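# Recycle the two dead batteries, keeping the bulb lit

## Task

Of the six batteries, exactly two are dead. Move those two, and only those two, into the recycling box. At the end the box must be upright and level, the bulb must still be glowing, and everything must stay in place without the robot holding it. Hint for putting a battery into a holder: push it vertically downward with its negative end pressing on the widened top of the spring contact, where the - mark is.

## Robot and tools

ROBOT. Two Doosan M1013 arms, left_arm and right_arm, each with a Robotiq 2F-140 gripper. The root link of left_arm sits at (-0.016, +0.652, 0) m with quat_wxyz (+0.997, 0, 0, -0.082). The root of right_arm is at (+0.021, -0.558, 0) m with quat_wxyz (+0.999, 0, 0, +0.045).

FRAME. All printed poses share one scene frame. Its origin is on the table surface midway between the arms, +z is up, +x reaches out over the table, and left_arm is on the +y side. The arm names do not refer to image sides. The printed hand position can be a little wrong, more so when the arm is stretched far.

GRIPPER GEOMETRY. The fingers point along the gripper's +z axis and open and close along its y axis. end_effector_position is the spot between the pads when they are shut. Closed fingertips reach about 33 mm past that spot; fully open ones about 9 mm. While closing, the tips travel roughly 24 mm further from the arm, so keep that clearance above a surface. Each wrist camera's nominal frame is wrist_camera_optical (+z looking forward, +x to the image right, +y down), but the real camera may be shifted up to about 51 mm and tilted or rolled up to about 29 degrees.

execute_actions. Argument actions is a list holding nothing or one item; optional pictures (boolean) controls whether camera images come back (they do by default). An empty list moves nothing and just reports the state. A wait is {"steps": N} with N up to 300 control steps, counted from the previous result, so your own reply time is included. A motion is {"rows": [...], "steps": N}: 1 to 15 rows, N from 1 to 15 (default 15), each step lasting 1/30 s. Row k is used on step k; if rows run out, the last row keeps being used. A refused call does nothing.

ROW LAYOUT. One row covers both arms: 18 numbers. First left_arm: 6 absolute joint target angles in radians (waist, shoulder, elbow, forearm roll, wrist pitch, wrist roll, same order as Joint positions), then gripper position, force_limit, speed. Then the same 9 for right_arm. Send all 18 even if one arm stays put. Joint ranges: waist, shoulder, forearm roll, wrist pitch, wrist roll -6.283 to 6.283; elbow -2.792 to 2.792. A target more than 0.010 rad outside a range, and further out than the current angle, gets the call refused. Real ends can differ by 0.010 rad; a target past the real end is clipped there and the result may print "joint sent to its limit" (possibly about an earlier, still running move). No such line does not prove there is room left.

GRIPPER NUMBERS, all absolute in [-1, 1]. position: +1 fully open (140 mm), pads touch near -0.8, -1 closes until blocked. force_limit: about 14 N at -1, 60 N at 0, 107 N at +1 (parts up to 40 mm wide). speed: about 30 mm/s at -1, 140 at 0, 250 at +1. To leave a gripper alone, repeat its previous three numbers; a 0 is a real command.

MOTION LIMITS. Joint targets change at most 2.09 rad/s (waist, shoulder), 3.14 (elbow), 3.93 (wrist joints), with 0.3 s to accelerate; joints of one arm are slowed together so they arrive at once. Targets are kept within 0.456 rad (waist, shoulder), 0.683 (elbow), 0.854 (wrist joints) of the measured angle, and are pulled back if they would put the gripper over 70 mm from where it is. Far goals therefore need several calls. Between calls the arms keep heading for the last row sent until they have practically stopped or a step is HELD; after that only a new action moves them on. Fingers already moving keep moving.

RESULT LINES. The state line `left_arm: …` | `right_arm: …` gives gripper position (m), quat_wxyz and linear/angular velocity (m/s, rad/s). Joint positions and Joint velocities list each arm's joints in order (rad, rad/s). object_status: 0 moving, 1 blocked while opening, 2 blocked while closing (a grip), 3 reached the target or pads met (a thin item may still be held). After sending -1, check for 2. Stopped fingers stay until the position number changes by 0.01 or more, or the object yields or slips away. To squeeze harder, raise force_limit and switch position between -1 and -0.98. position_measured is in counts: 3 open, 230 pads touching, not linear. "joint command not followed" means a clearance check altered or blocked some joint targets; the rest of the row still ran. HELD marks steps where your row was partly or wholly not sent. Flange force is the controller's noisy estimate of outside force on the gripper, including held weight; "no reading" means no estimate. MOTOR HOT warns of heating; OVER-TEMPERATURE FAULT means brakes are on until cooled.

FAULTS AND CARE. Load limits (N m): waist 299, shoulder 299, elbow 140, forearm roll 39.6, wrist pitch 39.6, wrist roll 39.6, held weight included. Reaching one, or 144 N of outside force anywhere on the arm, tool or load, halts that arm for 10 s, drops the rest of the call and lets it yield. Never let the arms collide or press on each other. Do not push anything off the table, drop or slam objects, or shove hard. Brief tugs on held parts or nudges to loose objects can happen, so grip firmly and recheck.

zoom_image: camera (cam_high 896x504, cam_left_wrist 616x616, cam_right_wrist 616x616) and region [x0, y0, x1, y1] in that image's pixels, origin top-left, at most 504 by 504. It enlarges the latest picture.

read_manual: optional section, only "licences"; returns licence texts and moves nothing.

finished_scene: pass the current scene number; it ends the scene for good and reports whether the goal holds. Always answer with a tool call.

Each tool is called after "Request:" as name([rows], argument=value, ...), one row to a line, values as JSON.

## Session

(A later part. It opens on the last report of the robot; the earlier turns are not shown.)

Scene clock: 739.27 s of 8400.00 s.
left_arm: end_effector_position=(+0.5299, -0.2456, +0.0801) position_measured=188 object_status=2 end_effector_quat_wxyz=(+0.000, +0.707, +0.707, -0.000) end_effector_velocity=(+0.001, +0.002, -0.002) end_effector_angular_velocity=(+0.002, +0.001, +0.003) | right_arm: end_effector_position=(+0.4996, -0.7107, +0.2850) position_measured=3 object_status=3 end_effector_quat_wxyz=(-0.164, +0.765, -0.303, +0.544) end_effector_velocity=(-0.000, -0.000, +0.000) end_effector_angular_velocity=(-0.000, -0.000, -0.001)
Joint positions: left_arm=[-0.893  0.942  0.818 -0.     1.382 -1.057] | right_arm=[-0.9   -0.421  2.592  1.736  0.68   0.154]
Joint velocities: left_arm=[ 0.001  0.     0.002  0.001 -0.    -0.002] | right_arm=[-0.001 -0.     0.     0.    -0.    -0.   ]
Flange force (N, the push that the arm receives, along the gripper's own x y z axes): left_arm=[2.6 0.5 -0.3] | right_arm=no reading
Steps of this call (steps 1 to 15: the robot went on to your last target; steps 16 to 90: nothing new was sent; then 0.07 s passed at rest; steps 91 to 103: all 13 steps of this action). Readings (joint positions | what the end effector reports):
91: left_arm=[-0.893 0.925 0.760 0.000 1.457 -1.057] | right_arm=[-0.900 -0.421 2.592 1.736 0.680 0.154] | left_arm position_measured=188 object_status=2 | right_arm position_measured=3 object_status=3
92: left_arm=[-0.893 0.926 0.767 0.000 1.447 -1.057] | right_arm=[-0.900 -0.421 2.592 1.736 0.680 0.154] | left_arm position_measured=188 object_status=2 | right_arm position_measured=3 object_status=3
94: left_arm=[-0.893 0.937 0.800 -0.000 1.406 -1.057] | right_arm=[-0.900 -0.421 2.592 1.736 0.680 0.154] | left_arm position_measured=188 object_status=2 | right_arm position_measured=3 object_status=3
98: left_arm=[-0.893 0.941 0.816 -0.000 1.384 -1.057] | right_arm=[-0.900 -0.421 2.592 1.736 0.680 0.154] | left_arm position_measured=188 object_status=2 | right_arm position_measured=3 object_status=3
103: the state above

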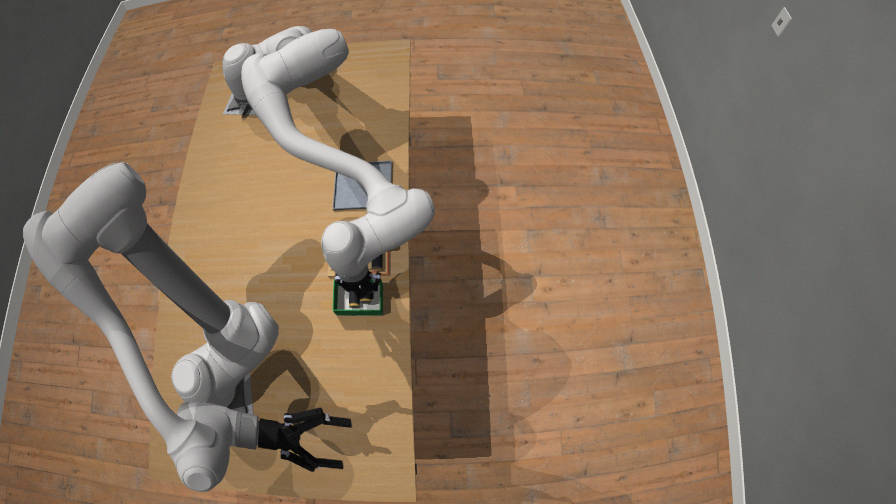

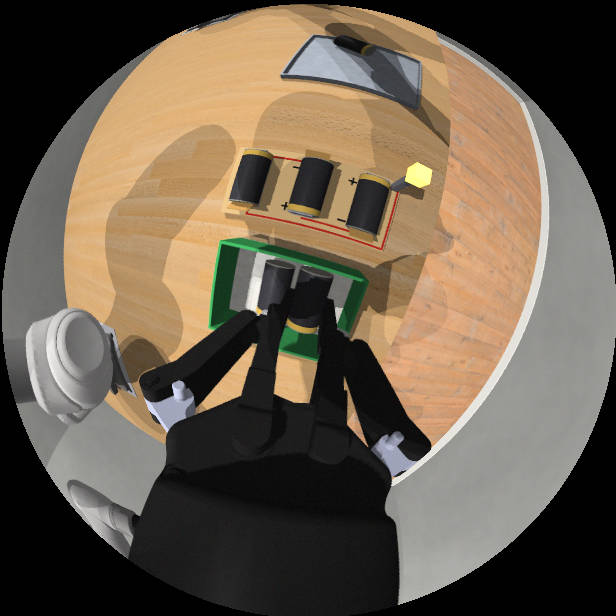

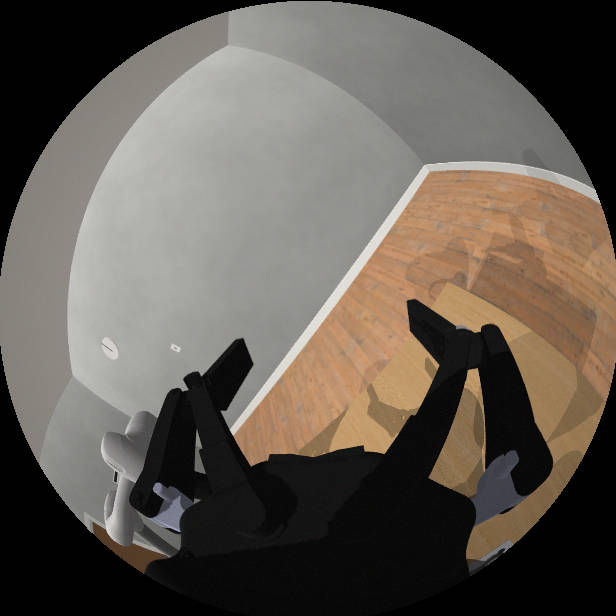

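Request:
execute_actions([
  {"rows":[[-0.8933,0.9458,0.8317,0,1.364,-1.0573,-1,0.5,0,-0.9,-0.421,2.592,1.736,0.68,0.154,1,0,0]],"steps":10},
], pictures=false)

Request:
execute_actions([
  {"rows":[[-0.8933,0.9458,0.8317,0,1.364,-1.0573,-0.35,0.5,0,-0.9,-0.421,2.592,1.736,0.68,0.154,1,0,0]],"steps":10},
], pictures=false)

Request:
execute_actions([
  {"rows":[[-0.8933,0.92,0.755,0,1.4666,-1.0573,-0.35,0.5,0,-0.9,-0.421,2.592,1.736,0.68,0.154,1,0,0]],"steps":13},
], pictures=false)

Request:
execute_actions([
  {"rows":[[-0.904,0.45,1.45,0,1.24,-1.068,-0.35,0.5,0,-0.9,-0.421,2.592,1.736,0.68,0.154,1,0,0]],"steps":15},
], pictures=false)

Request:
execute_actions([
  {"rows":[[-0.904,0.45,1.45,0,1.24,-1.068,-0.35,0.5,0,-0.9,-0.421,2.592,1.736,0.68,0.154,1,0,0]],"steps":12},
])

Request:
zoom_image(camera="cam_high", region=[290,150,450,340])

Scene clock: 747.47 s of 8400.00 s.
left_arm: end_effector_position=(+0.5297, -0.2452, +0.0681) position_measured=188 object_status=2 end_effector_quat_wxyz=(+0.000, +0.707, +0.707, +0.000) end_effector_velocity=(-0.001, +0.000, -0.003) end_effector_angular_velocity=(+0.002, +0.001, -0.000) | right_arm: end_effector_position=(+0.4996, -0.7107, +0.2850) position_measured=3 object_status=3 end_effector_quat_wxyz=(-0.164, +0.765, -0.303, +0.544) end_effector_velocity=(-0.000, -0.000, -0.001) end_effector_angular_velocity=(+0.000, +0.000, -0.001)
Joint positions: left_arm=[-0.893  0.946  0.832  0.     1.364 -1.057] | right_arm=[-0.9   -0.421  2.592  1.736  0.68   0.154]
Joint velocities: left_arm=[-0.001  0.001  0.002 -0.    -0.001 -0.   ] | right_arm=[-0.001 -0.     0.001  0.     0.    -0.   ]
Flange force (N, the push that the arm receives, along the gripper's own x y z axes): left_arm=[-0.6 0.1 2.0] | right_arm=no reading
Steps of this call (steps 1 to 15: the robot went on to your last target; steps 16 to 90: nothing new was sent; then 4.87 s passed at rest; steps 91 to 100: all 10 steps of this action). Readings (joint positions | what the end effector reports):
91: left_arm=[-0.893 0.942 0.818 0.000 1.381 -1.057] | right_arm=[-0.900 -0.421 2.592 1.736 0.680 0.154] | left_arm position_measured=188 object_status=2 | right_arm position_measured=3 object_status=3
92: left_arm=[-0.893 0.943 0.822 0.000 1.376 -1.057] | right_arm=[-0.900 -0.421 2.592 1.736 0.680 0.154] | left_arm position_measured=188 object_status=2 | right_arm position_measured=3 object_status=3
94: left_arm=[-0.893 0.945 0.829 0.000 1.368 -1.057] | right_arm=[-0.900 -0.421 2.592 1.736 0.680 0.154] | left_arm position_measured=188 object_status=2 | right_arm position_measured=3 object_status=3
98: left_arm=[-0.893 0.946 0.831 0.000 1.364 -1.057] | right_arm=[-0.900 -0.421 2.592 1.736 0.680 0.154] | left_arm position_measured=188 object_status=2 | right_arm position_measured=3 object_status=3
100: the state above

Scene clock: 747.80 s of 8400.00 s.
left_arm: end_effector_position=(+0.5297, -0.2452, +0.0680) position_measured=173 object_status=0 end_effector_quat_wxyz=(+0.000, +0.707, +0.707, -0.000) end_effector_velocity=(-0.000, +0.001, -0.001) end_effector_angular_velocity=(+0.002, +0.001, +0.001) | right_arm: end_effector_position=(+0.4996, -0.7107, +0.2850) position_measured=3 object_status=3 end_effector_quat_wxyz=(-0.164, +0.765, -0.303, +0.544) end_effector_velocity=(+0.000, +0.000, +0.000) end_effector_angular_velocity=(-0.001, -0.000, +0.002)
Joint positions: left_arm=[-0.893  0.946  0.832  0.     1.364 -1.057] | right_arm=[-0.9   -0.421  2.592  1.736  0.68   0.154]
Joint velocities: left_arm=[ 0.     0.     0.001 -0.     0.002 -0.001] | right_arm=[ 0.001  0.    -0.    -0.     0.    -0.001]
Flange force (N, the push that the arm receives, along the gripper's own x y z axes): left_arm=[3.5 -1.7 0.4] | right_arm=no reading
Steps of this call (steps 1 to 10: all 10 steps of this action). Readings (joint positions | what the end effector reports):
1: left_arm=[-0.893 0.946 0.832 0.000 1.364 -1.057] | right_arm=[-0.900 -0.421 2.592 1.736 0.680 0.154] | left_arm position_measured=188 object_status=0 | right_arm position_measured=3 object_status=3
2: left_arm=[-0.893 0.946 0.832 0.000 1.364 -1.057] | right_arm=[-0.900 -0.421 2.592 1.736 0.680 0.154] | left_arm position_measured=188 object_status=0 | right_arm position_measured=3 object_status=3
4: left_arm=[-0.893 0.946 0.832 0.000 1.364 -1.057] | right_arm=[-0.900 -0.421 2.592 1.736 0.680 0.154] | left_arm position_measured=173 object_status=0 | right_arm position_measured=3 object_status=3
8: left_arm=[-0.893 0.946 0.832 0.000 1.364 -1.057] | right_arm=[-0.900 -0.421 2.592 1.736 0.680 0.154] | left_arm position_measured=173 object_status=0 | right_arm position_measured=3 object_status=3
10: the state above

Scene clock: 748.23 s of 8400.00 s.
left_arm: end_effector_position=(+0.5293, -0.2445, +0.1372) position_measured=173 object_status=3 end_effector_quat_wxyz=(-0.000, +0.707, +0.707, +0.000) end_effector_velocity=(-0.001, -0.001, +0.003) end_effector_angular_velocity=(-0.002, -0.001, -0.001) | right_arm: end_effector_position=(+0.4996, -0.7107, +0.2850) position_measured=3 object_status=3 end_effector_quat_wxyz=(-0.164, +0.765, -0.303, +0.544) end_effector_velocity=(+0.000, +0.000, -0.000) end_effector_angular_velocity=(-0.000, +0.000, +0.001)
Joint positions: left_arm=[-0.893  0.92   0.755  0.     1.466 -1.057] | right_arm=[-0.9   -0.421  2.592  1.736  0.68   0.154]
Joint velocities: left_arm=[-0.001 -0.002 -0.002  0.     0.002  0.001] | right_arm=[ 0.     0.     0.    -0.    -0.    -0.001]
Flange force (N, the push that the arm receives, along the gripper's own x y z axes): left_arm=[1.3 -0.8 0.1] | right_arm=no reading
Steps of this call (steps 1 to 13: all 13 steps of this action). Readings (joint positions | what the end effector reports):
1: left_arm=[-0.893 0.946 0.832 -0.000 1.364 -1.057] | right_arm=[-0.900 -0.421 2.592 1.736 0.680 0.154] | left_arm position_measured=173 object_status=0 | right_arm position_measured=3 object_status=3
2: left_arm=[-0.893 0.944 0.826 -0.000 1.373 -1.057] | right_arm=[-0.900 -0.421 2.592 1.736 0.680 0.154] | left_arm position_measured=173 object_status=0 | right_arm position_measured=3 object_status=3
4: left_arm=[-0.893 0.931 0.787 -0.000 1.423 -1.057] | right_arm=[-0.900 -0.421 2.592 1.736 0.680 0.154] | left_arm position_measured=173 object_status=3 | right_arm position_measured=3 object_status=3
8: left_arm=[-0.893 0.920 0.757 0.000 1.464 -1.057] | right_arm=[-0.900 -0.421 2.592 1.736 0.680 0.154] | left_arm position_measured=173 object_status=3 | right_arm position_measured=3 object_status=3
13: the state above

Scene clock: 748.73 s of 8400.00 s.
left_arm: end_effector_position=(+0.4422, -0.1038, +0.1904) position_measured=173 object_status=3 end_effector_quat_wxyz=(+0.001, +0.707, +0.707, -0.000) end_effector_velocity=(-0.218, +0.363, +0.062) end_effector_angular_velocity=(+0.005, +0.003, +0.004) | right_arm: end_effector_position=(+0.4996, -0.7107, +0.2850) position_measured=3 object_status=3 end_effector_quat_wxyz=(-0.164, +0.765, -0.303, +0.544) end_effector_velocity=(-0.000, +0.000, -0.001) end_effector_angular_velocity=(+0.000, +0.001, +0.000)
Joint positions: left_arm=[-0.901  0.587  1.248 -0.     1.305 -1.065] | right_arm=[-0.9   -0.421  2.592  1.736  0.68   0.154]
Joint velocities: left_arm=[-0.016 -0.72   1.064 -0.    -0.338 -0.021] | right_arm=[ 0.     0.     0.001 -0.    -0.    -0.   ]
Flange force (N, the push that the arm receives, along the gripper's own x y z axes): left_arm=[-3.8 0.7 0.9] | right_arm=no reading
Steps of this call (steps 1 to 15: all 15 steps of this action). Readings (joint positions | what the end effector reports):
1: left_arm=[-0.893 0.920 0.756 0.000 1.466 -1.057] | right_arm=[-0.900 -0.421 2.592 1.736 0.680 0.154] | left_arm position_measured=173 object_status=3 | right_arm position_measured=3 object_status=3
2: left_arm=[-0.893 0.914 0.764 0.000 1.463 -1.057] | right_arm=[-0.900 -0.421 2.592 1.736 0.680 0.154] | left_arm position_measured=173 object_status=3 | right_arm position_measured=3 object_status=3
4: left_arm=[-0.894 0.881 0.814 -0.000 1.444 -1.057] | right_arm=[-0.900 -0.421 2.592 1.736 0.680 0.154] | left_arm position_measured=173 object_status=3 | right_arm position_measured=3 object_status=3
8: left_arm=[-0.897 0.765 0.984 -0.000 1.390 -1.060] | right_arm=[-0.900 -0.421 2.592 1.736 0.680 0.154] | left_arm position_measured=173 object_status=3 | right_arm position_measured=3 object_status=3
15: the state above

Scene clock: 749.13 s of 8400.00 s.
left_arm: end_effector_position=(+0.3992, -0.0315, +0.1974) position_measured=173 object_status=3 end_effector_quat_wxyz=(+0.001, +0.707, +0.707, -0.000) end_effector_velocity=(-0.000, +0.004, -0.001) end_effector_angular_velocity=(+0.001, +0.001, +0.003) | right_arm: end_effector_position=(+0.4996, -0.7107, +0.2850) position_measured=3 object_status=3 end_effector_quat_wxyz=(-0.164, +0.765, -0.303, +0.544) end_effector_velocity=(-0.000, +0.000, -0.001) end_effector_angular_velocity=(+0.002, +0.000, -0.001)
Joint positions: left_arm=[-0.904  0.45   1.45  -0.     1.24  -1.068] | right_arm=[-0.9   -0.421  2.592  1.736  0.68   0.154]
Joint velocities: left_arm=[ 0.002 -0.004  0.007  0.    -0.002 -0.001] | right_arm=[-0.     0.     0.001  0.     0.     0.001]
Flange force (N, the push that the arm receives, along the gripper's own x y z axes): left_arm=[0.4 1.2 2.7] | right_arm=no reading
Steps of this call (steps 1 to 12: all 12 steps of this action). Readings (joint positions | what the end effector reports):
1: left_arm=[-0.901 0.563 1.284 -0.000 1.293 -1.065] | right_arm=[-0.900 -0.421 2.592 1.736 0.680 0.154] | left_arm position_measured=173 object_status=3 | right_arm position_measured=3 object_status=3
2: left_arm=[-0.902 0.539 1.319 -0.000 1.282 -1.066] | right_arm=[-0.900 -0.421 2.592 1.736 0.680 0.154] | left_arm position_measured=173 object_status=3 | right_arm position_measured=3 object_status=3
4: left_arm=[-0.903 0.494 1.386 -0.000 1.261 -1.067] | right_arm=[-0.900 -0.421 2.592 1.736 0.680 0.154] | left_arm position_measured=173 object_status=3 | right_arm position_measured=3 object_status=3
8: left_arm=[-0.904 0.452 1.446 -0.000 1.241 -1.068] | right_arm=[-0.900 -0.421 2.592 1.736 0.680 0.154] | left_arm position_measured=173 object_status=3 | right_arm position_measured=3 object_status=3
12: the state above

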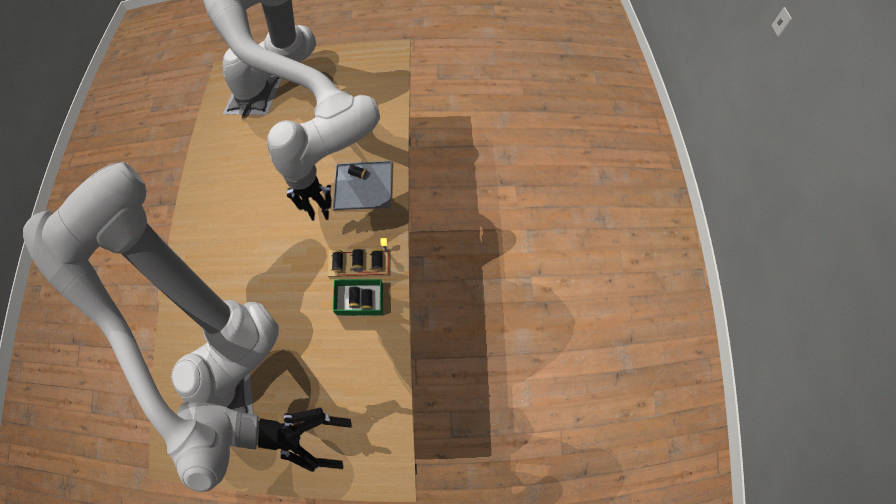

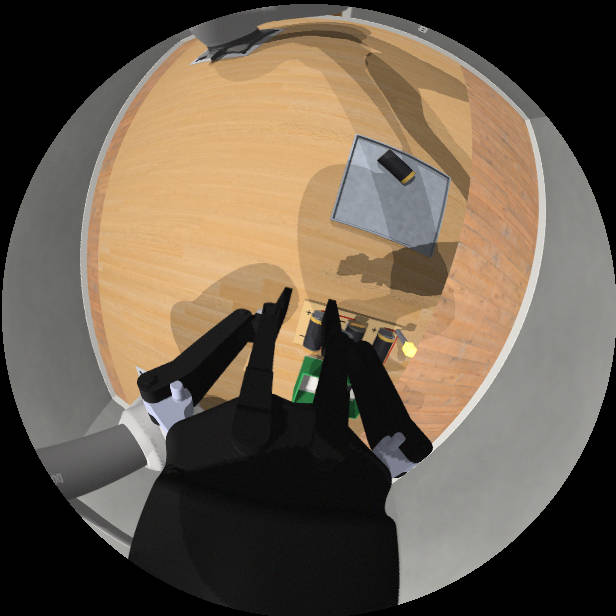

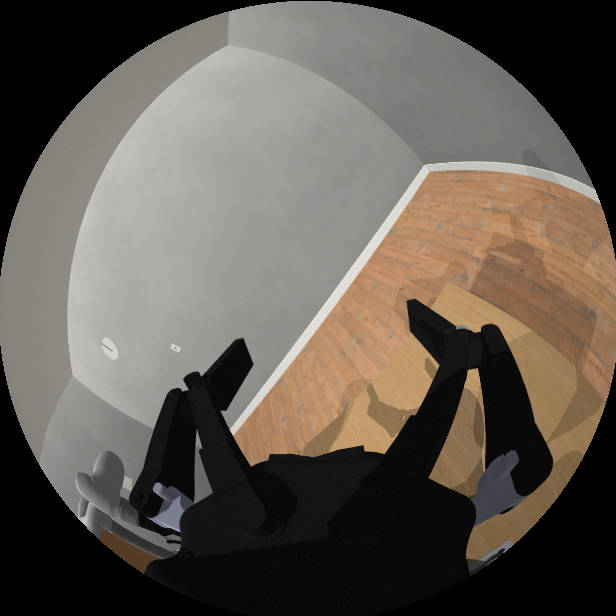

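Region (290, 150, 450, 340) of cam_high's 896x504 image, scaled by 2.653, with more detail than that image has; it fills the left 424 columns of this view, and the rest is white.

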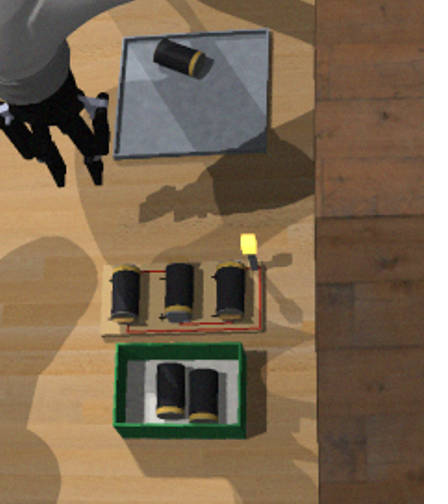

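Request:
finished_scene(scene=1)

The scene is finished: the task was done.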